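# Push utility cart through self-closing door into taped bay

## Task

Move the utility cart through the self-closing door and leave it parked in the yellow-taped area, with all four of its wheels fully inside the tape and none touching it. The three tubes in the cart's top tray must still stand upright. The robot must not tip over or finish leaning. The cart must stay in place by itself, so it does not count if the robot is the only thing holding it there at the end.

## Robot and tools

The robot is a Hello Robot Stretch 4 with one arm. It has an omni-wheel base, a lift that rides up a mast, a telescoping arm that reaches forward, a three-joint wrist (yaw, pitch, roll) and a two-finger gripper. It stands about 1.6 m tall, and the base rim lies within 0.23 m of the base origin. Cameras on the robot: head_camera, head_left_camera, head_right_camera, wrist_camera.

Frames. The base frame sits on the floor below the base centre: x forward, y left, z up. hand_pose is a point between the open fingertips, expressed in the base frame; with all wrist joints at zero its axes line up with the base frame, but the printed position may be slightly off. The odometry frame is where the base frame was at the start of the scene. base_odometry comes from wheel rotation only, so slipping is counted as travel; its heading is positive to the left, within -3.142 to 3.142.

execute_actions(actions, cameras). actions is a list with either one action or nothing; an empty list just reports state and pictures. An action holds "base", "joints" or both, plus optional "pace" and "contact_limits"; alternatively it holds only "end_of_arm". Motions in one action begin at once and may finish at different moments.
- base: exactly one relative move from where the base last measured itself. {"translate_m": d} drives straight, forward positive, -2 to 2 m. {"strafe_m": d} slides sideways without turning, left positive, -2 to 2 m. {"rotate_rad": d} spins in place, counter-clockwise seen from above positive, -3.2 to 3.2 rad.
- joints: absolute targets keyed by name. lift_m 0 to 1.2 (tolerance 0.004); arm_m extension 0 to 0.55 (0.004); wrist_yaw_rad -1.134 to 4.276 (0.02; 0 points forward, positive turns left, 3.14 is stowed back, beyond 3.4 the arm may obstruct); wrist_pitch_rad -1.117 to 4.259 (0.05; 0 level, 1.57 pointing down); wrist_roll_rad -1.117 to 4.259 (0.02; 0 keeps fingers level, positive turns clockwise as seen from behind the gripper); gripper_m -0.038 to 0.141 (0.004; fingertip gap, negative means fingers press together). A joint target outside its range is clamped and the result mentions it; any other bad value or unknown key rejects the whole call with no motion.
- pace: "slow", "default", "fast" or "max". Base speed limits are 0.1/0.3/0.4/0.6 m/s and 1/2/3/4 rad/s respectively; with lift_m above 0.2 at the start of a base move these are reduced, down to 0.3 m/s and 1 rad/s at lift_m 1.2.
- contact_limits: only {"arm_m": x}, with x from 0 (gentlest) to 0.75 (firmest), default 0.5; the arm stops when it pushes past that.
- {"end_of_arm": "enable_torque"} re-enables any wrist or gripper motor that shut itself off; it then holds its current position.
cameras: list of names or ["all"]; omitted or null gives all, [] gives none. Images come at the end of the call, in the order given on the "pictures" line. An unfamiliar name rejects the call. Example: {"base": {"translate_m": 0.3}, "joints": {"gripper_m": 0.05}, "pace": "fast"}.

wait(seconds): 0 to 10 s of no new commands; returns the same report as an empty action. zoom_image(camera, region): enlarges part of that camera's latest full image; region is [x0, y0, x1, y1] in pixels from the top-left, at most 504 by 504. finished_scene(scene): pass the current scene's number to close it permanently once the goal is met and stable; its result says whether it succeeded and gives the next task. If you resume from a summary, first send an empty execute_actions to learn the scene number and task. Answering with no tool call ends everything.

Reading results. base_status and joint_status describe how each commanded motion ended: "done" (for the base this only means the wheels turned the commanded amount), "off_target" (stopped short and may still be pushing), "contact_stop_at_<key>" (blocked; that part then goes slack, so a lift may sag under load and a base may coast or turn), "limit_stop_at_<name>", "time_out", "torque_fault". After a stop the old target is dropped. Parts left out of an action may still be driving toward earlier targets without this being shown. on_its_own lists things not commanded by this call; "held at" is the held target, not the actual position. If any call reports a stop, later calls in the same reply are skipped.

lidar_m: 12 distances from the base origin, 30-degree sectors counter-clockwise starting straight ahead (4th left, 7th behind, 10th right); "-" means nothing seen or closer than 0.25 m. It sees from about 0.15 m up to robot height, may miss glass, clear plastic, thin legs and much behind the robot. wrist_depth_mm: a 7 by 7 grid of median depths, 100 to 2000 mm, rows from the top left, robot body included, clear objects omitted. turned_by_wheels vs turned_by_imu: a gap above about 0.1 rad signals a collision or slip, and the heading error is roughly their difference. base_tilt in degrees (forward and right positive) has a fixed bias up to about 1.5 degrees. motor_effort is percent of maximum, positive toward higher joint values, with the peak during the last action in brackets; readings carry fixed offsets and noise. For wheel_0, wheel_1, wheel_2, positive means turning the base right. An at-rest effort outside its normal range suggests pushing or carrying.

Gripping: command a gap smaller than the object; squeezing harder pulls it toward the wrist by up to a third of the shortfall. Neither the gripper reading nor "done" proves a grasp; a firm grip shows in gripper_m effort at commands of 0 or above. Fingertips pressed onto a surface can jam; lift to free them.

Hazards. Leaning over 6 degrees gives limit_stop_at_tilt, making lift, arm and wheels slack until level. limit_stop_at_own_body blocks motions into the robot, likely with pitch below -0.2 and roll below -0.4 or above 4; to unfold at the start, send lift_m 0.4 with wrist_yaw_rad 0 together. A wrist motor straining to its maximum (e.g. gripper pressed by a base or arm move, or over roughly 2 kg held level) faults and goes limp until enable_torque. Driving or turning with over 1 kg held at arm_m above 0.2, especially at fast paces, or pushing and pulling hard with a raised gripper, can tip the robot. A loose object may occasionally get nudged. Avoid drops, slips, slamming, hard hits and heavy pushes; keep the cart's tubes from falling.

Each tool is called after "Request:" as name(argument=value, ...), one argument or row to a line, values as JSON.

## Session

Request:
execute_actions(
  actions=[],
)

Scene clock: 0.00 s.
base_odometry: x=+0.000 y=+0.000 heading=+0.000 (m, m, rad; odometry frame)
turned_by_wheels: +0.000 (rad since the last result)
turned_by_imu: +0.000 (rad since the last result)
base_tilt: forward=-0.8 right=+0.4 (deg)
lidar_m: 0.63 0.64 0.72 1.28 1.44 2.18 1.86 1.42 0.80 0.68 0.68 0.72
base_status: not commanded
joint_positions: lift_m=+0.189 arm_m=+0.002 wrist_yaw_rad=+3.204 wrist_pitch_rad=-0.015 wrist_roll_rad=+0.016 gripper_m=+0.057
joint_status: not commanded
motor_effort: lift_m=+18 arm_m=-1 wrist_yaw_rad=-1 wrist_pitch_rad=-6 wrist_roll_rad=+1 gripper_m=-4 wheel_0=+0 wheel_1=+0 wheel_2=+0 (%)
hand_pose: x=-0.1209 y=+0.0693 z=+0.3713 quat_wxyz=(-0.031, +0.007, +0.008, +0.999) (m; base frame)
wrist_depth_mm: - - 134 - - - - / - - 134 - - - - / - 107 135 - - - - / 143 138 166 - - - - / 203 1983 1983 - - - - / 201 1229 197 1281 216 1229 1205 / 200 798 917 - 917 831 866
pictures: head_camera, head_left_camera, head_right_camera, wrist_camera
Images, in order (width x height): head_camera 420x560, head_left_camera 420x672, head_right_camera 420x672, wrist_camera 616x392.

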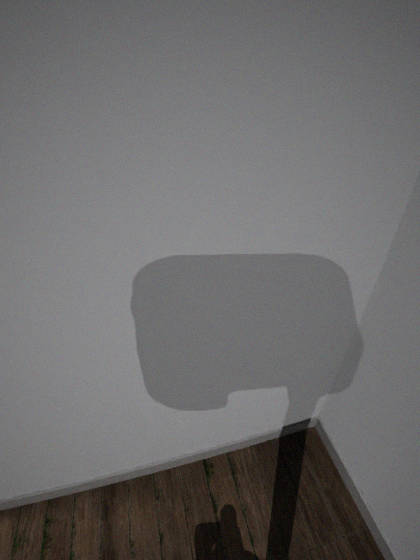

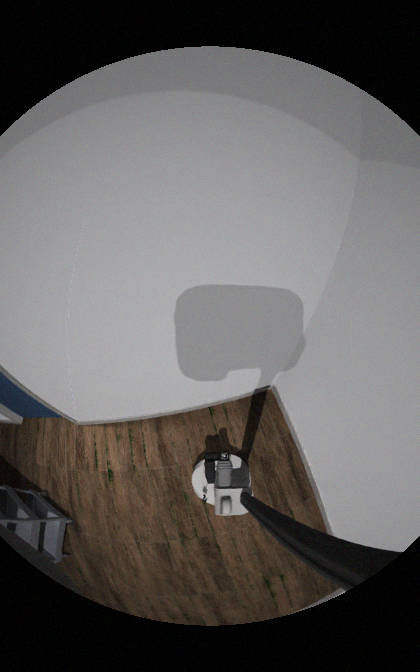

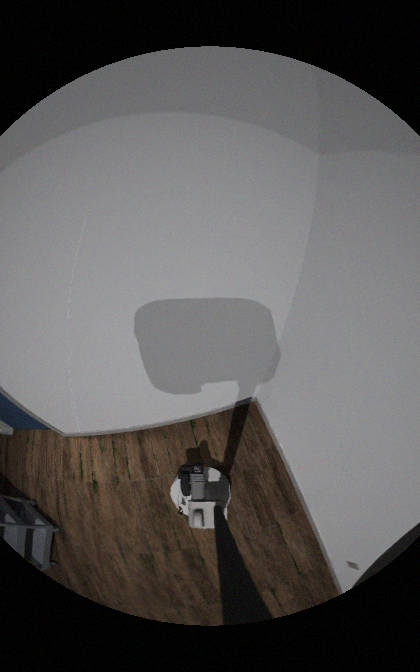

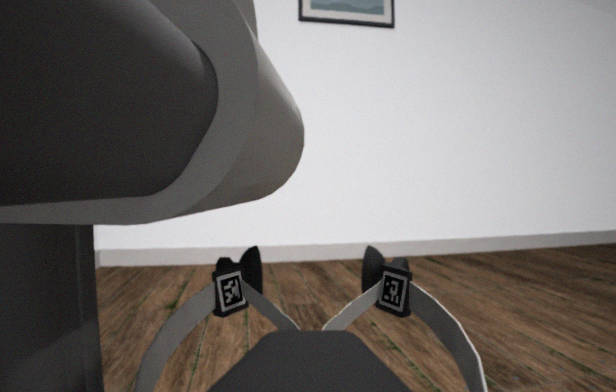

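Request:
execute_actions(
  actions=[
    {"base":{"rotate_rad":1.8},"joints":{"lift_m":0.7,"wrist_yaw_rad":0}},
  ],
)

Scene clock: 4.57 s.
base_odometry: x=+0.000 y=+0.000 heading=+1.800 (m, m, rad; odometry frame)
turned_by_wheels: +1.800 (rad since the last result)
turned_by_imu: +1.790 (rad since the last result)
base_tilt: forward=-0.9 right=+0.4 (deg)
lidar_m: 1.40 1.43 1.95 1.85 1.02 0.72 0.67 0.70 0.66 0.60 0.65 0.88
base_status: done
joint_positions: lift_m=+0.700 arm_m=+0.002 wrist_yaw_rad=+0.001 wrist_pitch_rad=-0.015 wrist_roll_rad=+0.016 gripper_m=+0.057
joint_status: all done
motor_effort: lift_m=+21(21) arm_m=-1(1) wrist_yaw_rad=-4(10) wrist_pitch_rad=-7(6) wrist_roll_rad=-1(1) gripper_m=+0(6) wheel_0=-1(7) wheel_1=+0(7) wheel_2=+0(7) (%)
hand_pose: x=+0.4610 y=-0.0872 z=+0.8822 quat_wxyz=(+1.000, +0.008, -0.007, +0.000) (m; base frame)
wrist_depth_mm: - - - - - 1308 809 / - - - - - 1308 798 / - - - - - 1366 809 / - 1618 - - - 1336 809 / - - - - - 1336 809 / - 1464 197 - 216 1042 798 / 1808 1537 1618 - 1921 991 820
pictures: head_camera, head_left_camera, head_right_camera, wrist_camera
Images, in order (width x height): head_camera 420x560, head_left_camera 420x672, head_right_camera 420x672, wrist_camera 616x392.

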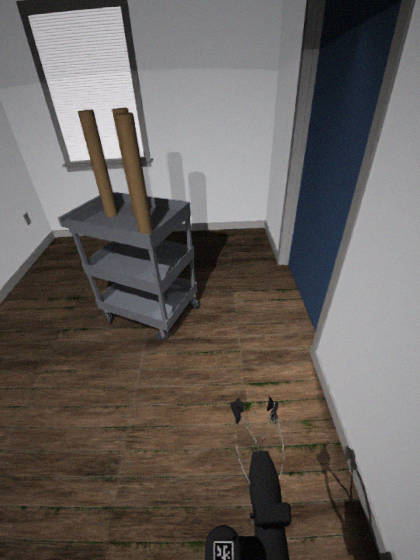

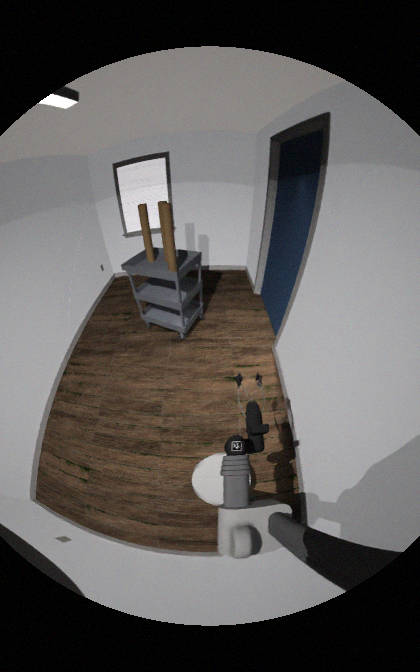

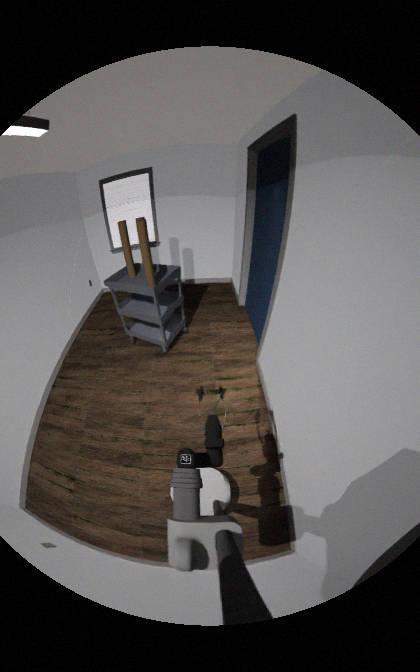

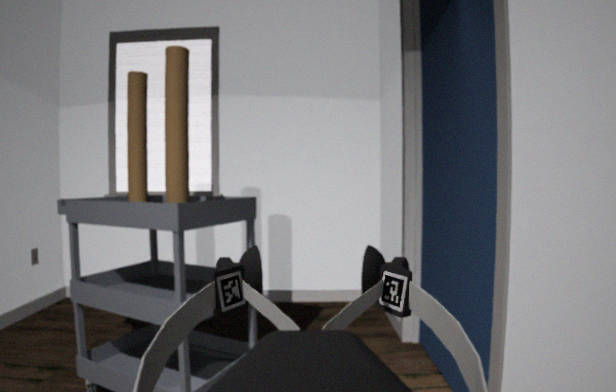

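Request:
execute_actions(
  actions=[
    {"base":{"strafe_m":-0.28},"joints":{"lift_m":0.95,"wrist_pitch_rad":1.4,"gripper_m":0.1}},
  ],
  cameras=[],
)

Request:
execute_actions(
  actions=[
    {"base":{"translate_m":1.5}},
  ],
)

Scene clock: 9.60 s.
base_odometry: x=+0.273 y=+0.064 heading=+1.800 (m, m, rad; odometry frame)
turned_by_wheels: +0.000 (rad since the last result)
turned_by_imu: -0.002 (rad since the last result)
base_tilt: forward=-0.9 right=+0.3 (deg)
lidar_m: 1.27 1.52 2.23 2.15 1.01 0.70 0.67 0.54 0.37 0.35 0.36 0.51
base_status: done
joint_positions: lift_m=+0.950 arm_m=+0.002 wrist_yaw_rad=+0.000 wrist_pitch_rad=+1.400 wrist_roll_rad=+0.016 gripper_m=+0.100
joint_status: all done
motor_effort: lift_m=+21(21) arm_m=-1(1) wrist_yaw_rad=-3(3) wrist_pitch_rad=+0(7) wrist_roll_rad=-1(0) gripper_m=-2(3) wheel_0=-1(9) wheel_1=+2(10) wheel_2=+0(3) (%)
hand_pose: x=+0.2215 y=-0.0874 z=+0.8437 quat_wxyz=(+0.765, +0.006, +0.644, -0.005) (m; base frame)
wrist_depth_mm: 1182 1160 1160 1160 1118 564 402 / 1182 1160 1138 1138 1118 569 407 / 1138 1138 1138 1138 1118 585 402 / 1118 1118 1098 1078 1098 591 407 / 1098 1098 1078 1078 1078 591 410 / 1078 1060 854 854 854 508 418 / 1060 1060 831 - 991 535 415
pictures: none
No camera images: the call's "cameras" was empty. Leave "cameras" out to get every camera's image.

Scene clock: 16.07 s.
base_odometry: x=-0.068 y=+1.524 heading=+1.800 (m, m, rad; odometry frame)
turned_by_wheels: +0.000 (rad since the last result)
turned_by_imu: -0.005 (rad since the last result)
base_tilt: forward=-0.8 right=+0.3 (deg)
lidar_m: 1.05 1.61 0.51 0.54 2.27 2.30 1.43 0.46 0.36 0.37 0.38 0.53
base_status: done
joint_positions: lift_m=+0.950 arm_m=+0.002 wrist_yaw_rad=+0.000 wrist_pitch_rad=+1.400 wrist_roll_rad=+0.016 gripper_m=+0.100
joint_status: not commanded
motor_effort: lift_m=+21(21) arm_m=-1(1) wrist_yaw_rad=-2(2) wrist_pitch_rad=-1(1) wrist_roll_rad=-1(1) gripper_m=-1(0) wheel_0=+1(4) wheel_1=+0(4) wheel_2=+0(7) (%)
hand_pose: x=+0.2214 y=-0.0874 z=+0.8438 quat_wxyz=(+0.765, +0.006, +0.644, -0.005) (m; base frame)
wrist_depth_mm: 1182 1182 1160 1160 1060 609 439 / 1160 1160 1138 1138 1138 627 433 / 1138 1118 1118 1118 1118 640 439 / 946 1098 1118 1118 1098 647 442 / 946 1098 1098 1078 1078 647 445 / 931 1060 842 842 931 554 442 / 1060 1042 842 - 1042 591 452
pictures: head_camera, head_left_camera, head_right_camera, wrist_camera
Images, in order (width x height): head_camera 420x560, head_left_camera 420x672, head_right_camera 420x672, wrist_camera 616x392.

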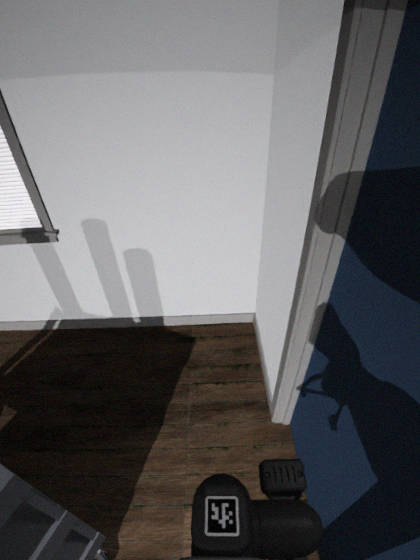

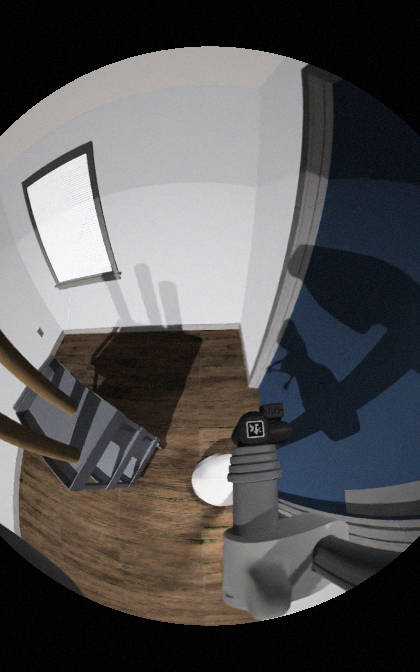

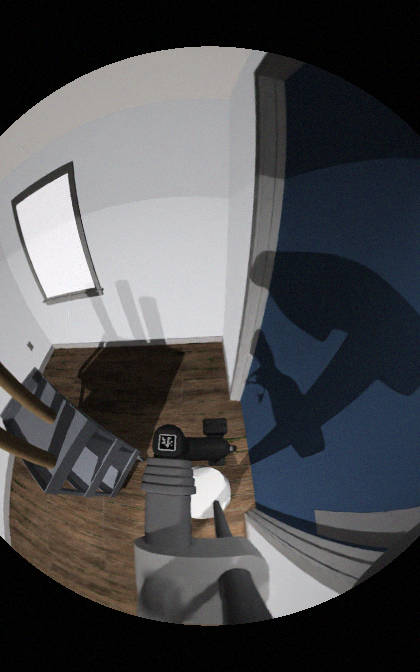

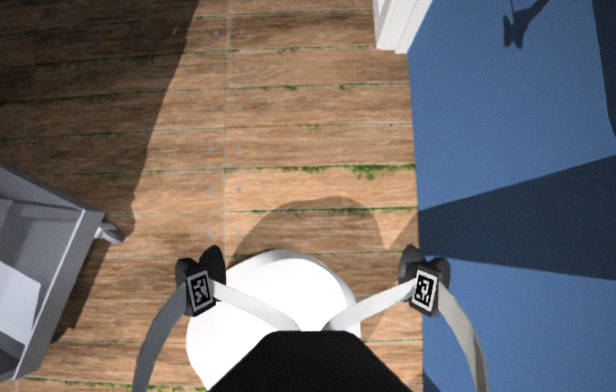

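Request:
execute_actions(
  actions=[
    {"base":{"rotate_rad":1.4},"joints":{"lift_m":1.05,"wrist_pitch_rad":1.57,"wrist_roll_rad":1.57}},
  ],
)

Scene clock: 20.60 s.
base_odometry: x=-0.068 y=+1.524 heading=-3.083 (m, m, rad; odometry frame)
turned_by_wheels: +1.400 (rad since the last result)
turned_by_imu: +1.392 (rad since the last result)
base_tilt: forward=-0.8 right=+0.4 (deg)
lidar_m: 0.52 0.59 2.47 2.18 0.58 0.38 0.37 0.38 0.46 0.85 1.54 0.53
base_status: done
joint_positions: lift_m=+1.050 arm_m=+0.002 wrist_yaw_rad=+0.000 wrist_pitch_rad=+1.570 wrist_roll_rad=+1.569 gripper_m=+0.100
joint_status: all done
motor_effort: lift_m=+20(21) arm_m=-1(1) wrist_yaw_rad=-2(3) wrist_pitch_rad=+1(3) wrist_roll_rad=+1(7) gripper_m=+0(3) wheel_0=-1(6) wheel_1=+0(5) wheel_2=+0(5) (%)
hand_pose: x=+0.1728 y=-0.0874 z=+0.9395 quat_wxyz=(+0.501, +0.500, +0.500, -0.499) (m; base frame)
wrist_depth_mm: 1138 1160 1160 1160 1182 960 707 / 1160 1182 1182 1160 1182 1025 723 / 699 1160 1160 1182 1182 1078 759 / 699 1025 1182 991 976 960 768 / 707 1025 1205 991 960 1118 559 / 707 976 1182 1182 991 976 798 / 683 1205 1229 - 1205 1042 750
pictures: head_camera, head_left_camera, head_right_camera, wrist_camera
Images, in order (width x height): head_camera 420x560, head_left_camera 420x672, head_right_camera 420x672, wrist_camera 616x392.

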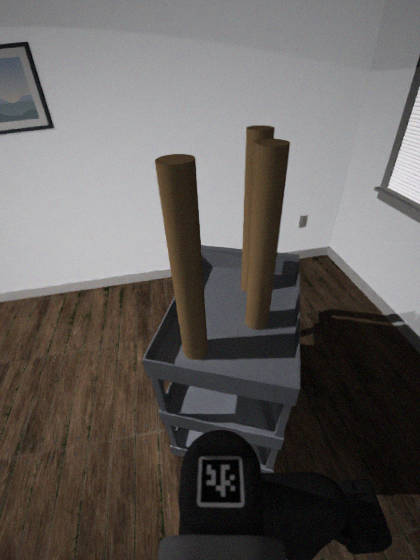

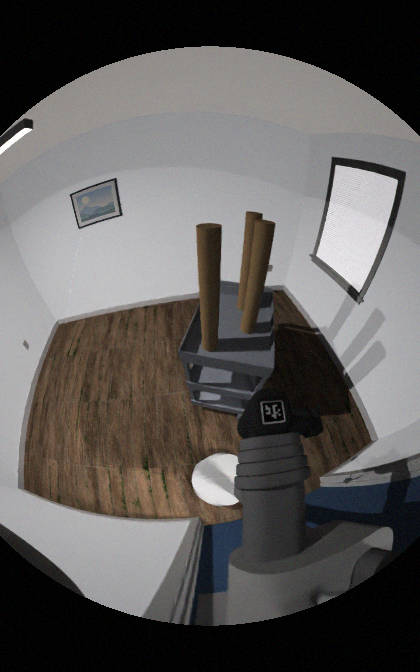

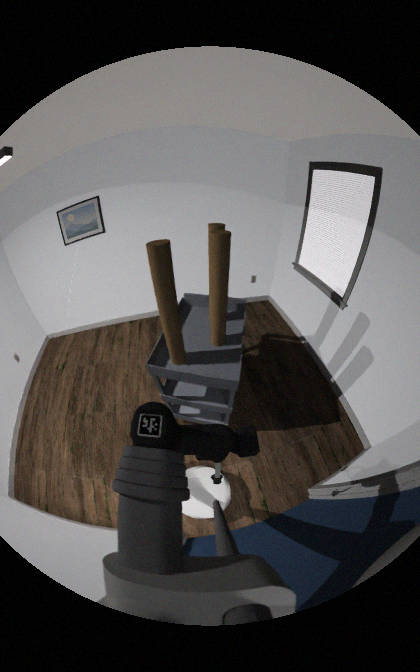

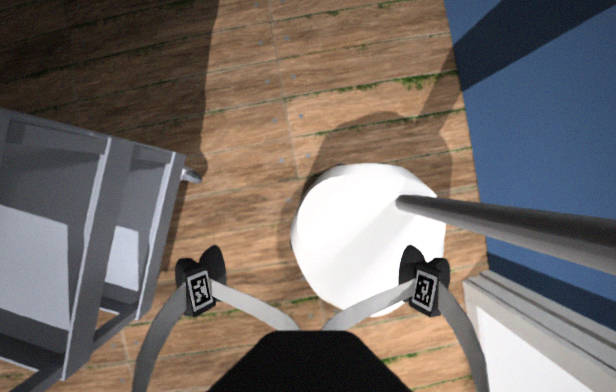

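Request:
execute_actions(
  actions=[
    {"base":{"rotate_rad":0.22},"joints":{"lift_m":0.5,"wrist_roll_rad":0,"gripper_m":0.13}},
  ],
  cameras=[],
)

Request:
execute_actions(
  actions=[
    {"base":{"strafe_m":-0.2}},
  ],
  cameras=[],
)

Request:
execute_actions(
  actions=[
    {"base":{"translate_m":-0.13}},
  ],
  cameras=[],
)

Request:
execute_actions(
  actions=[
    {"joints":{"wrist_pitch_rad":0}},
  ],
)

Scene clock: 29.17 s.
base_odometry: x=-0.068 y=+1.524 heading=-2.863 (m, m, rad; odometry frame)
turned_by_wheels: +0.220 (rad since the last result)
turned_by_imu: +0.217 (rad since the last result)
base_tilt: forward=-0.9 right=+0.4 (deg)
lidar_m: 0.54 2.26 2.25 1.18 0.42 0.35 0.38 0.39 0.56 1.25 1.62 0.50
base_status: done
joint_positions: lift_m=+0.500 arm_m=+0.002 wrist_yaw_rad=+0.000 wrist_pitch_rad=+1.570 wrist_roll_rad=+0.001 gripper_m=+0.130
joint_status: all done
motor_effort: lift_m=+17(19) arm_m=-1(1) wrist_yaw_rad=-2(3) wrist_pitch_rad=+0(1) wrist_roll_rad=-1(9) gripper_m=-1(2) wheel_0=-2(4) wheel_1=+0(6) wheel_2=-1(5) (%)
hand_pose: x=+0.1728 y=-0.0874 z=+0.3899 quat_wxyz=(+0.707, +0.000, +0.707, +0.000) (m; base frame)
wrist_depth_mm: 615 609 609 609 609 603 597 / 621 621 615 609 609 603 603 / 627 621 621 615 615 615 615 / 627 627 439 621 621 621 621 / 634 418 410 410 627 621 621 / 640 415 413 410 413 627 634 / 647 418 415 - 634 634 634
pictures: none
No camera images: the call's "cameras" was empty. Leave "cameras" out to get every camera's image.

Scene clock: 31.10 s.
base_odometry: x=-0.123 y=+1.717 heading=-2.863 (m, m, rad; odometry frame)
turned_by_wheels: +0.000 (rad since the last result)
turned_by_imu: +0.000 (rad since the last result)
base_tilt: forward=-0.9 right=+0.3 (deg)
lidar_m: 0.46 0.60 2.45 1.18 0.50 0.39 0.38 0.40 0.54 1.27 1.41 0.49
base_status: done
joint_positions: lift_m=+0.500 arm_m=+0.002 wrist_yaw_rad=+0.000 wrist_pitch_rad=+1.570 wrist_roll_rad=+0.001 gripper_m=+0.130
joint_status: not commanded
motor_effort: lift_m=+17(16) arm_m=-1(1) wrist_yaw_rad=-2(2) wrist_pitch_rad=+1(0) wrist_roll_rad=-1(2) gripper_m=-3(2) wheel_0=-1(9) wheel_1=+1(8) wheel_2=+1(2) (%)
hand_pose: x=+0.1728 y=-0.0874 z=+0.3899 quat_wxyz=(+0.707, +0.000, +0.707, +0.000) (m; base frame)
wrist_depth_mm: 615 615 609 609 603 603 603 / 621 615 609 609 615 609 603 / 627 621 621 615 615 609 615 / 627 627 439 621 621 621 621 / 634 415 407 410 621 627 615 / 640 415 413 410 413 627 627 / 640 418 415 - 627 634 634
pictures: none
No camera images: the call's "cameras" was empty. Leave "cameras" out to get every camera's image.

Scene clock: 32.83 s.
base_odometry: x=+0.002 y=+1.752 heading=-2.863 (m, m, rad; odometry frame)
turned_by_wheels: +0.000 (rad since the last result)
turned_by_imu: +0.000 (rad since the last result)
base_tilt: forward=-0.9 right=+0.4 (deg)
lidar_m: 0.57 0.75 2.47 0.69 0.38 0.26 0.25 0.27 0.38 0.73 1.42 0.82
base_status: done
joint_positions: lift_m=+0.500 arm_m=+0.002 wrist_yaw_rad=+0.000 wrist_pitch_rad=+1.570 wrist_roll_rad=+0.001 gripper_m=+0.130
joint_status: not commanded
motor_effort: lift_m=+17(17) arm_m=-1(1) wrist_yaw_rad=-2(1) wrist_pitch_rad=+0(0) wrist_roll_rad=-2(0) gripper_m=+1(1) wheel_0=-2(6) wheel_1=-1(6) wheel_2=+0(6) (%)
hand_pose: x=+0.1728 y=-0.0874 z=+0.3899 quat_wxyz=(+0.707, +0.000, +0.707, +0.000) (m; base frame)
wrist_depth_mm: 615 615 609 609 609 603 603 / 615 621 615 615 615 603 609 / 621 627 621 615 615 615 609 / 627 634 436 621 615 615 615 / 634 418 410 410 621 621 621 / 640 415 413 410 413 627 627 / 647 418 418 - 627 634 634
pictures: none
No camera images: the call's "cameras" was empty. Leave "cameras" out to get every camera's image.

Scene clock: 34.30 s.
base_odometry: x=+0.002 y=+1.752 heading=-2.863 (m, m, rad; odometry frame)
turned_by_wheels: +0.000 (rad since the last result)
turned_by_imu: -0.001 (rad since the last result)
base_tilt: forward=-0.8 right=+0.4 (deg)
lidar_m: 0.58 0.76 2.44 0.70 0.36 0.25 0.25 0.26 0.37 0.73 1.42 0.79
base_status: not commanded
joint_positions: lift_m=+0.500 arm_m=+0.002 wrist_yaw_rad=+0.000 wrist_pitch_rad=+0.003 wrist_roll_rad=+0.000 gripper_m=+0.130
joint_status: all done
motor_effort: lift_m=+17(17) arm_m=-1(1) wrist_yaw_rad=-2(2) wrist_pitch_rad=-8(11) wrist_roll_rad=-1(3) gripper_m=-4(2) wheel_0=-2(2) wheel_1=-1(1) wheel_2=+0(0) (%)
hand_pose: x=+0.4610 y=-0.0874 z=+0.6776 quat_wxyz=(+1.000, +0.000, +0.001, +0.000) (m; base frame)
wrist_depth_mm: - - - 621 - - - / - 496 410 362 480 - 1983 / - 512 473 377 640 - 1983 / - - - - - - - / - - 1025 1078 976 - 1983 / 1921 530 615 366 609 1863 1808 / 1430 512 442 - 904 1397 1464
pictures: head_camera, head_left_camera, head_right_camera, wrist_camera
Images, in order (width x height): head_camera 420x560, head_left_camera 420x672, head_right_camera 420x672, wrist_camera 616x392.

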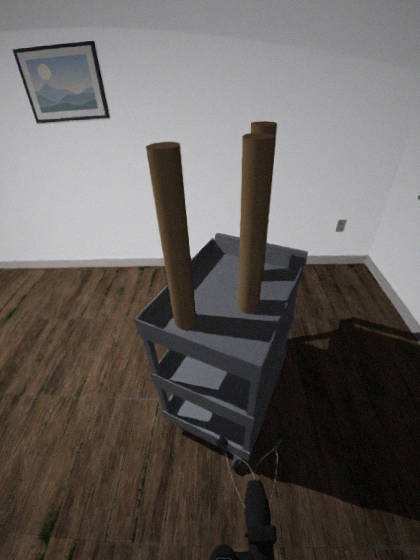

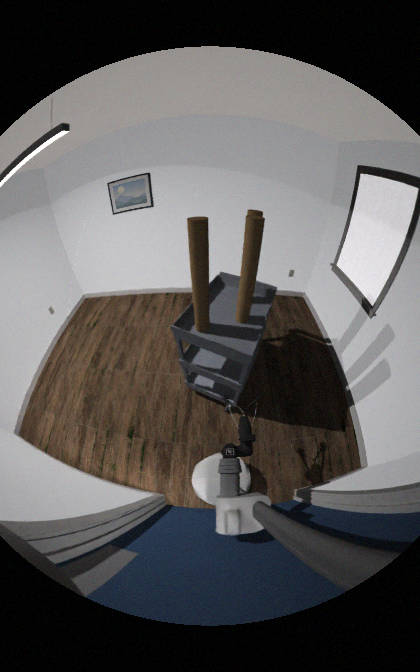

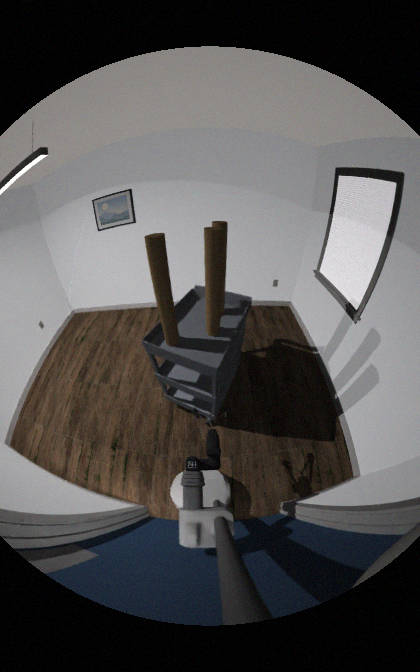

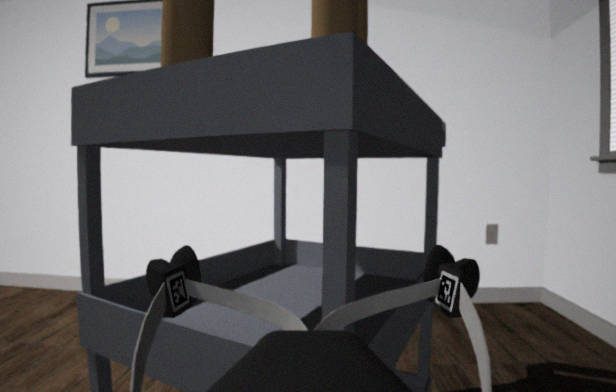

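Cage the post behind closed fingertips.

Request:
execute_actions(
  actions=[
    {"joints":{"arm_m":0.19},"base":{"strafe_m":-0.03}},
  ],
  cameras=[],
)

Request:
execute_actions(
  actions=[
    {"joints":{"gripper_m":-0.03}},
  ],
  cameras=["wrist_camera"],
)

Request:
execute_actions(
  actions=[
    {"joints":{"arm_m":0},"pace":"slow"},
  ],
  cameras=[],
)

Request:
execute_actions(
  actions=[
    {"base":{"translate_m":-0.8},"pace":"slow"},
  ],
)

Scene clock: 40.20 s.
base_odometry: x=-0.007 y=+1.781 heading=-2.863 (m, m, rad; odometry frame)
turned_by_wheels: +0.000 (rad since the last result)
turned_by_imu: -0.002 (rad since the last result)
base_tilt: forward=-0.8 right=+0.3 (deg)
lidar_m: 0.57 0.73 2.50 0.68 0.38 0.26 0.25 0.27 0.37 0.74 1.39 0.97
base_status: done
joint_positions: lift_m=+0.500 arm_m=+0.189 wrist_yaw_rad=+0.000 wrist_pitch_rad=+0.002 wrist_roll_rad=+0.000 gripper_m=+0.130
joint_status: all done
motor_effort: lift_m=+16(16) arm_m=+5(7) wrist_yaw_rad=-2(2) wrist_pitch_rad=-6(7) wrist_roll_rad=-4(2) gripper_m=-2(1) wheel_0=+0(8) wheel_1=+1(8) wheel_2=+0(5) (%)
hand_pose: x=+0.6485 y=-0.0874 z=+0.6778 quat_wxyz=(+1.000, +0.000, +0.001, +0.000) (m; base frame)
wrist_depth_mm: 247 208 178 162 268 1921 1863 / 248 214 187 169 271 1863 1863 / 469 484 484 174 466 1921 1921 / - - 1983 176 1921 1983 1921 / - 1983 - 177 1983 1921 1921 / 1863 574 615 172 621 1808 1863 / 469 492 530 - 521 1397 1464
pictures: none
No camera images: the call's "cameras" was empty. Leave "cameras" out to get every camera's image.

Scene clock: 42.60 s.
base_odometry: x=-0.007 y=+1.781 heading=-2.863 (m, m, rad; odometry frame)
turned_by_wheels: +0.000 (rad since the last result)
turned_by_imu: +0.000 (rad since the last result)
base_tilt: forward=-0.8 right=+0.3 (deg)
lidar_m: 0.56 0.71 2.51 0.69 0.36 0.27 0.25 0.28 0.37 0.75 1.39 0.96
base_status: not commanded
joint_positions: lift_m=+0.500 arm_m=+0.190 wrist_yaw_rad=+0.006 wrist_pitch_rad=+0.002 wrist_roll_rad=+0.000 gripper_m=-0.030
joint_status: all done
on_its_own: wrist_yaw_rad is at rest, and its effort (-18) is outside its rest range (-13 to +13)
motor_effort: lift_m=+17(17) arm_m=+3(5) wrist_yaw_rad=-18(19) wrist_pitch_rad=-6(7) wrist_roll_rad=-2(1) gripper_m=-16(14) wheel_0=+1(1) wheel_1=+1(1) wheel_2=+4(4) (%)
hand_pose: x=+0.6494 y=-0.0858 z=+0.6777 quat_wxyz=(+1.000, +0.000, +0.001, +0.003) (m; base frame)
wrist_depth_mm: 246 208 177 158 239 1921 1863 / 248 214 186 164 241 1863 1863 / 473 480 488 169 462 1921 1863 / 1983 - 1983 171 1983 1921 1863 / - - - 174 1983 1921 1863 / 1921 591 183 172 182 1921 1808 / 473 480 535 - 488 1308 1464
pictures: wrist_camera
Images, in order (width x height): wrist_camera 616x392.

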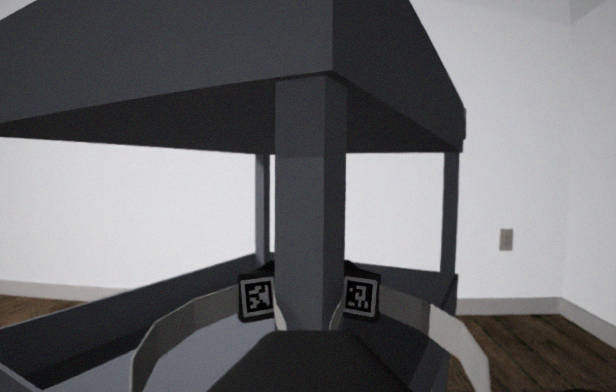

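Scene clock: 45.77 s.
base_odometry: x=-0.007 y=+1.781 heading=-2.863 (m, m, rad; odometry frame)
turned_by_wheels: +0.000 (rad since the last result)
turned_by_imu: -0.002 (rad since the last result)
base_tilt: forward=-0.9 right=+0.3 (deg)
lidar_m: 0.39 0.57 2.50 0.68 0.37 0.26 0.25 0.26 0.34 0.74 1.38 0.44
base_status: not commanded
joint_positions: lift_m=+0.500 arm_m=+0.003 wrist_yaw_rad=-0.003 wrist_pitch_rad=+0.004 wrist_roll_rad=+0.000 gripper_m=-0.030
joint_status: all done
joint sent to its limit — the command would take arm_m past its lower limit, so that joint was sent only as far as its limit.
motor_effort: lift_m=+17(17) arm_m=-6(11) wrist_yaw_rad=+8(22) wrist_pitch_rad=-12(12) wrist_roll_rad=-2(3) gripper_m=-16(17) wheel_0=-1(1) wheel_1=-1(1) wheel_2=+3(6) (%)
hand_pose: x=+0.4617 y=-0.0884 z=+0.6771 quat_wxyz=(+1.000, +0.000, +0.002, -0.002) (m; base frame)
wrist_depth_mm: - 248 191 157 196 - 1983 / 343 249 202 166 211 373 1921 / 421 488 496 171 466 512 1921 / - - - 173 - - 1921 / 439 - - 175 - - 1921 / 480 574 182 172 184 654 1808 / 410 473 525 - 530 525 1464
pictures: none
No camera images: the call's "cameras" was empty. Leave "cameras" out to get every camera's image.

action 0: "base": translate_m = -0.8 would last too long for one action: at the pace "slow" translate_m can be at most 0.766 in either direction: name a faster pace, or command the rest in another action

Request:
execute_actions(
  actions=[
    {"base":{"translate_m":-0.4},"pace":"slow"},
  ],
)

Scene clock: 53.03 s.
base_odometry: x=+0.378 y=+1.891 heading=-2.864 (m, m, rad; odometry frame)
turned_by_wheels: -0.001 (rad since the last result)
turned_by_imu: -0.004 (rad since the last result)
base_tilt: forward=-0.8 right=+0.3 (deg)
lidar_m: 0.40 2.84 0.45 0.44 2.52 0.33 0.25 - 0.25 0.26 0.57 0.42
base_status: done
joint_positions: lift_m=+0.500 arm_m=+0.002 wrist_yaw_rad=-0.004 wrist_pitch_rad=+0.003 wrist_roll_rad=+0.000 gripper_m=-0.030
joint_status: not commanded
motor_effort: lift_m=+20(19) arm_m=-4(6) wrist_yaw_rad=+8(11) wrist_pitch_rad=-9(14) wrist_roll_rad=-2(2) gripper_m=-19(19) wheel_0=-5(13) wheel_1=-5(14) wheel_2=+2(12) (%)
hand_pose: x=+0.4613 y=-0.0884 z=+0.6772 quat_wxyz=(+1.000, +0.000, +0.002, -0.002) (m; base frame)
wrist_depth_mm: - - 255 158 175 209 245 / - - 255 167 185 216 247 / - - 484 171 455 427 407 / - - - 173 - - 1921 / - - - 175 - - 1921 / 1983 1983 184 173 184 683 634 / 1430 1336 512 - 539 496 517
pictures: head_camera, head_left_camera, head_right_camera, wrist_camera
Images, in order (width x height): head_camera 420x560, head_left_camera 420x672, head_right_camera 420x672, wrist_camera 616x392.

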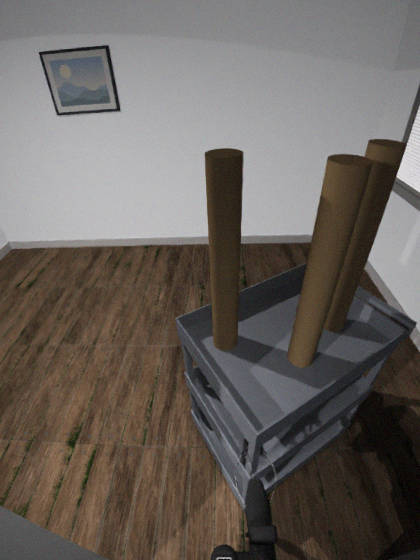

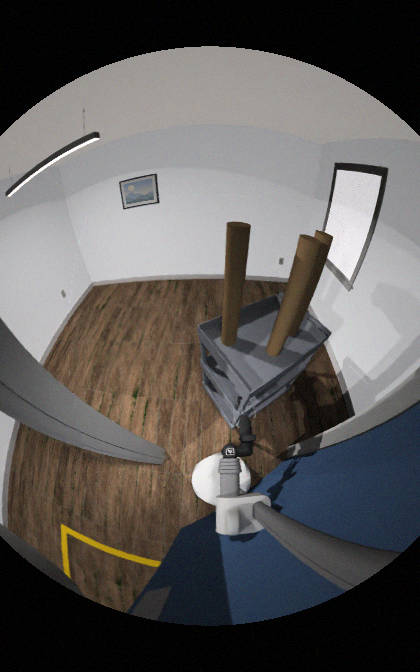

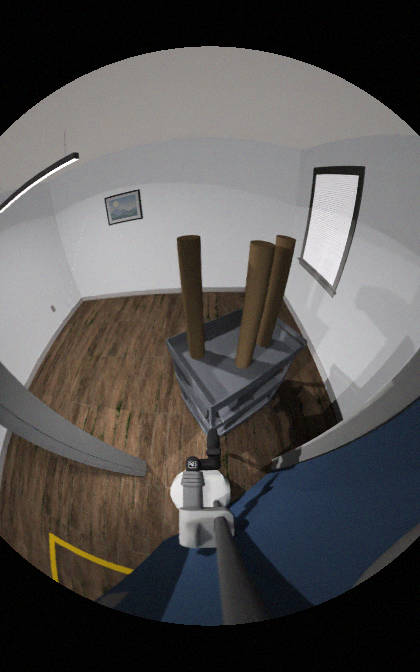

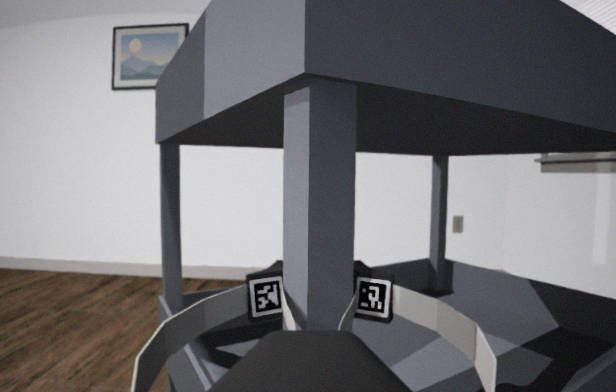

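Request:
execute_actions(
  actions=[
    {"base":{"strafe_m":0.17},"pace":"slow"},
  ],
  cameras=[],
)

Request:
execute_actions(
  actions=[
    {"base":{"translate_m":-0.3},"pace":"slow"},
  ],
  cameras=["head_camera","head_left_camera"],
)

Scene clock: 59.10 s.
base_odometry: x=+0.424 y=+1.728 heading=-2.864 (m, m, rad; odometry frame)
turned_by_wheels: +0.000 (rad since the last result)
turned_by_imu: -0.003 (rad since the last result)
base_tilt: forward=-0.9 right=+0.4 (deg)
lidar_m: 0.37 2.82 0.27 0.33 2.37 0.28 0.25 - 0.25 0.31 0.61 0.39
base_status: done
joint_positions: lift_m=+0.500 arm_m=+0.002 wrist_yaw_rad=-0.005 wrist_pitch_rad=+0.002 wrist_roll_rad=+0.000 gripper_m=-0.030
joint_status: not commanded
motor_effort: lift_m=+19(19) arm_m=-4(4) wrist_yaw_rad=+13(26) wrist_pitch_rad=-7(9) wrist_roll_rad=-1(3) gripper_m=-15(16) wheel_0=-3(12) wheel_1=-1(2) wheel_2=-2(2) (%)
hand_pose: x=+0.4612 y=-0.0888 z=+0.6775 quat_wxyz=(+1.000, +0.000, +0.001, -0.002) (m; base frame)
wrist_depth_mm: - - - 152 155 160 - / - - - 160 168 163 165 / - - - 161 452 424 399 / - - - 163 - - - / - - - 164 - - - / 1921 - 182 165 184 661 676 / 1430 1336 1499 - 539 484 521
pictures: none
No camera images: the call's "cameras" was empty. Leave "cameras" out to get every camera's image.

Scene clock: 63.37 s.
base_odometry: x=+0.713 y=+1.810 heading=-2.864 (m, m, rad; odometry frame)
turned_by_wheels: +0.000 (rad since the last result)
turned_by_imu: +0.000 (rad since the last result)
base_tilt: forward=-0.9 right=+0.4 (deg)
lidar_m: 0.39 0.47 0.57 1.62 2.36 1.78 0.25 0.25 0.25 0.25 0.40 0.42
base_status: done
joint_positions: lift_m=+0.500 arm_m=+0.002 wrist_yaw_rad=+0.006 wrist_pitch_rad=+0.002 wrist_roll_rad=+0.000 gripper_m=-0.030
joint_status: not commanded
on_its_own: wrist_yaw_rad is at rest, and its effort (-19) is outside its rest range (-13 to +13)
motor_effort: lift_m=+19(20) arm_m=-4(4) wrist_yaw_rad=-19(19) wrist_pitch_rad=-7(8) wrist_roll_rad=-1(1) gripper_m=-12(13) wheel_0=+0(8) wheel_1=-2(7) wheel_2=+6(10) (%)
hand_pose: x=+0.4621 y=-0.0856 z=+0.6775 quat_wxyz=(+1.000, +0.000, +0.001, +0.003) (m; base frame)
wrist_depth_mm: - - - 160 172 189 - / - - 455 167 178 192 204 / - - - 172 449 421 402 / - - - 174 - - - / - - - 175 - - - / 1921 1983 183 175 183 723 654 / 1430 1397 1336 - 525 473 517
pictures: head_camera, head_left_camera
Images, in order (width x height): head_camera 420x560, head_left_camera 420x672.

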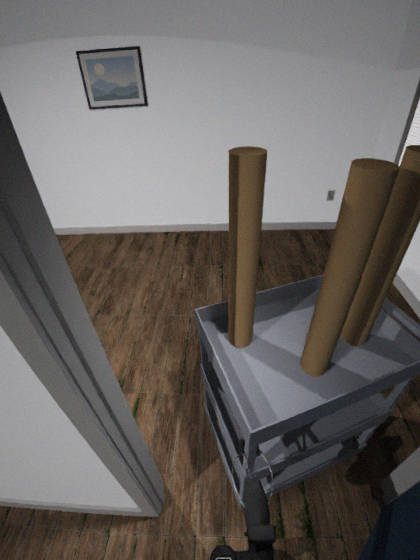

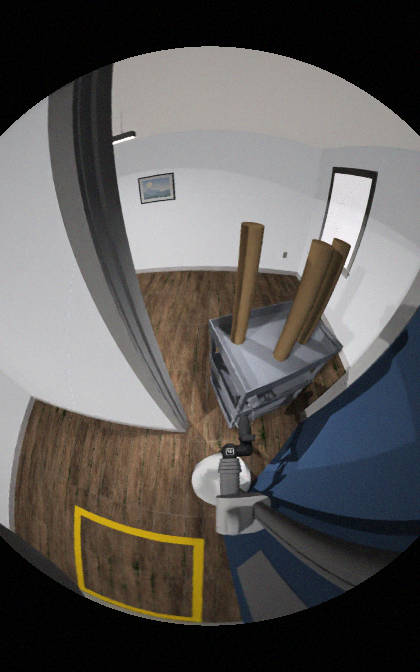

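Request:
execute_actions(
  actions=[
    {"base":{"strafe_m":-0.25},"pace":"slow"},
  ],
  cameras=["head_left_camera"],
)

Request:
execute_actions(
  actions=[
    {"base":{"translate_m":-0.3},"pace":"slow"},
  ],
  cameras=["head_camera","head_left_camera"],
)

Scene clock: 69.67 s.
base_odometry: x=+0.644 y=+2.050 heading=-2.864 (m, m, rad; odometry frame)
turned_by_wheels: +0.000 (rad since the last result)
turned_by_imu: -0.001 (rad since the last result)
base_tilt: forward=-0.9 right=+0.4 (deg)
lidar_m: 0.38 0.73 0.64 1.60 2.45 1.78 0.32 0.25 - 0.25 0.28 0.43
base_status: done
joint_positions: lift_m=+0.500 arm_m=+0.002 wrist_yaw_rad=+0.002 wrist_pitch_rad=+0.002 wrist_roll_rad=+0.000 gripper_m=-0.030
joint_status: not commanded
motor_effort: lift_m=+19(19) arm_m=-3(4) wrist_yaw_rad=-8(35) wrist_pitch_rad=-5(7) wrist_roll_rad=-3(4) gripper_m=-14(15) wheel_0=+6(14) wheel_1=-3(5) wheel_2=+1(2) (%)
hand_pose: x=+0.4615 y=-0.0869 z=+0.6776 quat_wxyz=(+1.000, +0.000, +0.001, +0.001) (m; base frame)
wrist_depth_mm: - - 200 151 179 231 298 / - 379 215 160 192 234 301 / - 504 473 164 449 424 399 / - - - 166 - - 1808 / - - - 167 - - 1863 / 1983 564 184 166 183 668 609 / 1397 492 535 - 525 492 449
pictures: head_left_camera
Images, in order (width x height): head_left_camera 420x672.

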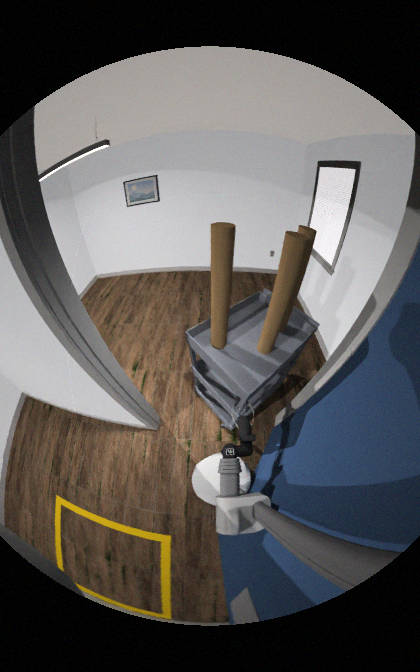

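Scene clock: 73.97 s.
base_odometry: x=+0.932 y=+2.132 heading=-2.864 (m, m, rad; odometry frame)
turned_by_wheels: +0.000 (rad since the last result)
turned_by_imu: -0.002 (rad since the last result)
base_tilt: forward=-0.9 right=+0.3 (deg)
lidar_m: 0.40 0.63 0.97 2.51 2.03 1.48 1.41 0.25 - 0.25 0.25 0.43
base_status: done
joint_positions: lift_m=+0.500 arm_m=+0.002 wrist_yaw_rad=-0.003 wrist_pitch_rad=+0.002 wrist_roll_rad=+0.000 gripper_m=-0.030
joint_status: not commanded
motor_effort: lift_m=+19(19) arm_m=-3(3) wrist_yaw_rad=+5(16) wrist_pitch_rad=-7(8) wrist_roll_rad=-3(2) gripper_m=-11(18) wheel_0=-4(5) wheel_1=-3(8) wheel_2=+2(15) (%)
hand_pose: x=+0.4611 y=-0.0881 z=+0.6775 quat_wxyz=(+1.000, +0.000, +0.001, -0.001) (m; base frame)
wrist_depth_mm: - 293 201 160 191 287 1808 / - 293 210 166 202 289 564 / - 462 469 171 445 418 564 / - - - 172 - - 591 / - - - 173 - - 1182 / 1808 559 183 174 184 668 580 / 1366 407 530 - 544 418 574
pictures: head_camera, head_left_camera
Images, in order (width x height): head_camera 420x560, head_left_camera 420x672.

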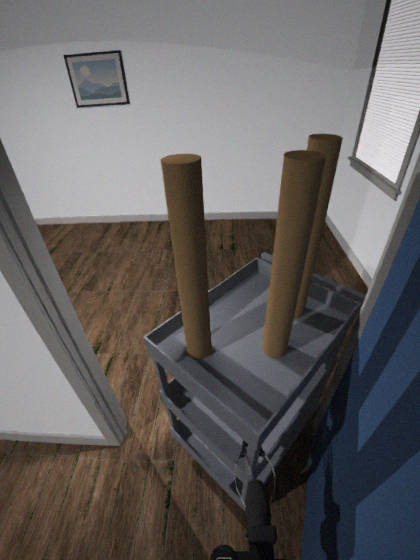

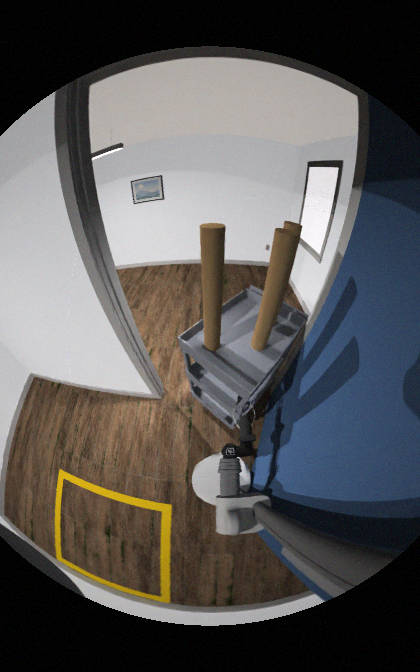

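Request:
execute_actions(
  actions=[
    {"base":{"translate_m":-0.5},"pace":"slow"},
  ],
  cameras=["head_left_camera"],
)

Request:
execute_actions(
  actions=[
    {"base":{"translate_m":-0.6},"pace":"slow"},
  ],
  cameras=["head_camera","head_left_camera"],
)

Scene clock: 84.00 s.
base_odometry: x=+1.413 y=+2.269 heading=-2.864 (m, m, rad; odometry frame)
turned_by_wheels: +0.000 (rad since the last result)
turned_by_imu: +0.000 (rad since the last result)
base_tilt: forward=-0.9 right=+0.4 (deg)
lidar_m: 0.37 0.50 1.71 2.52 1.32 0.93 0.91 0.96 1.29 1.23 1.28 0.25
base_status: done
joint_positions: lift_m=+0.500 arm_m=+0.002 wrist_yaw_rad=+0.006 wrist_pitch_rad=+0.002 wrist_roll_rad=-0.001 gripper_m=-0.030
joint_status: not commanded
on_its_own: wrist_yaw_rad is at rest, and its effort (-18) is outside its rest range (-13 to +13)
motor_effort: lift_m=+19(19) arm_m=-3(3) wrist_yaw_rad=-18(19) wrist_pitch_rad=-5(7) wrist_roll_rad=+3(4) gripper_m=-15(15) wheel_0=+1(10) wheel_1=-1(9) wheel_2=+6(12) (%)
hand_pose: x=+0.4618 y=-0.0857 z=+0.6776 quat_wxyz=(+1.000, +0.000, +0.001, +0.003) (m; base frame)
wrist_depth_mm: 223 195 172 157 264 389 - / 225 201 180 162 267 397 - / 452 466 469 166 455 392 - / 1025 - - 168 - 375 - / 1025 - - 169 - 345 - / 1008 609 183 171 182 233 - / 473 484 535 - 544 149 -
pictures: head_left_camera
Images, in order (width x height): head_left_camera 420x672.

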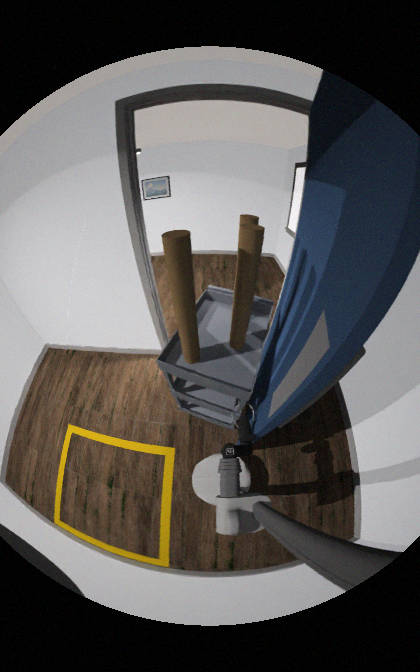

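Scene clock: 91.27 s.
base_odometry: x=+1.990 y=+2.434 heading=-2.863 (m, m, rad; odometry frame)
turned_by_wheels: +0.001 (rad since the last result)
turned_by_imu: +0.003 (rad since the last result)
base_tilt: forward=-0.9 right=+0.3 (deg)
lidar_m: 0.37 0.38 2.58 1.21 0.46 0.31 0.31 0.32 0.47 1.21 1.27 1.70
base_status: done
joint_positions: lift_m=+0.500 arm_m=+0.002 wrist_yaw_rad=+0.010 wrist_pitch_rad=+0.002 wrist_roll_rad=+0.000 gripper_m=-0.030
joint_status: not commanded
on_its_own: wrist_yaw_rad is at rest, and its effort (-29) is outside its rest range (-13 to +13)
motor_effort: lift_m=+19(19) arm_m=-3(3) wrist_yaw_rad=-29(40) wrist_pitch_rad=-6(7) wrist_roll_rad=+1(4) gripper_m=-14(17) wheel_0=+2(3) wheel_1=+0(4) wheel_2=+7(14) (%)
hand_pose: x=+0.4622 y=-0.0846 z=+0.6775 quat_wxyz=(+1.000, +0.000, +0.001, +0.005) (m; base frame)
wrist_depth_mm: 158 159 159 160 778 1499 1464 / 162 167 171 167 788 1537 1464 / 449 462 466 169 1025 1499 1464 / 1708 1618 - 171 1042 1537 1537 / 1708 798 - 173 1078 1576 1537 / 621 707 185 173 184 1537 1537 / 504 466 535 - 1336 1366 1464
pictures: head_camera, head_left_camera
Images, in order (width x height): head_camera 420x560, head_left_camera 420x672.

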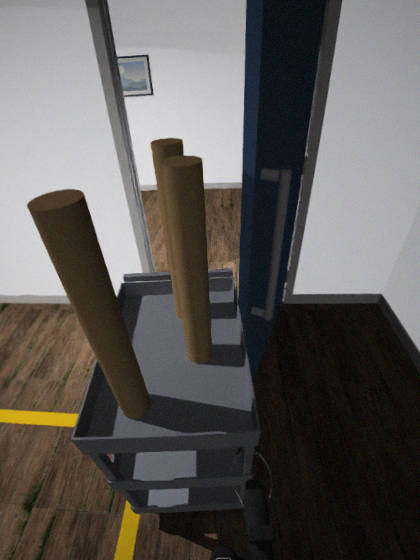

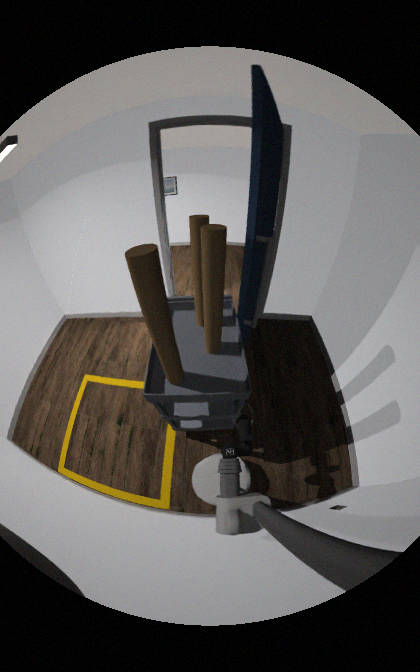

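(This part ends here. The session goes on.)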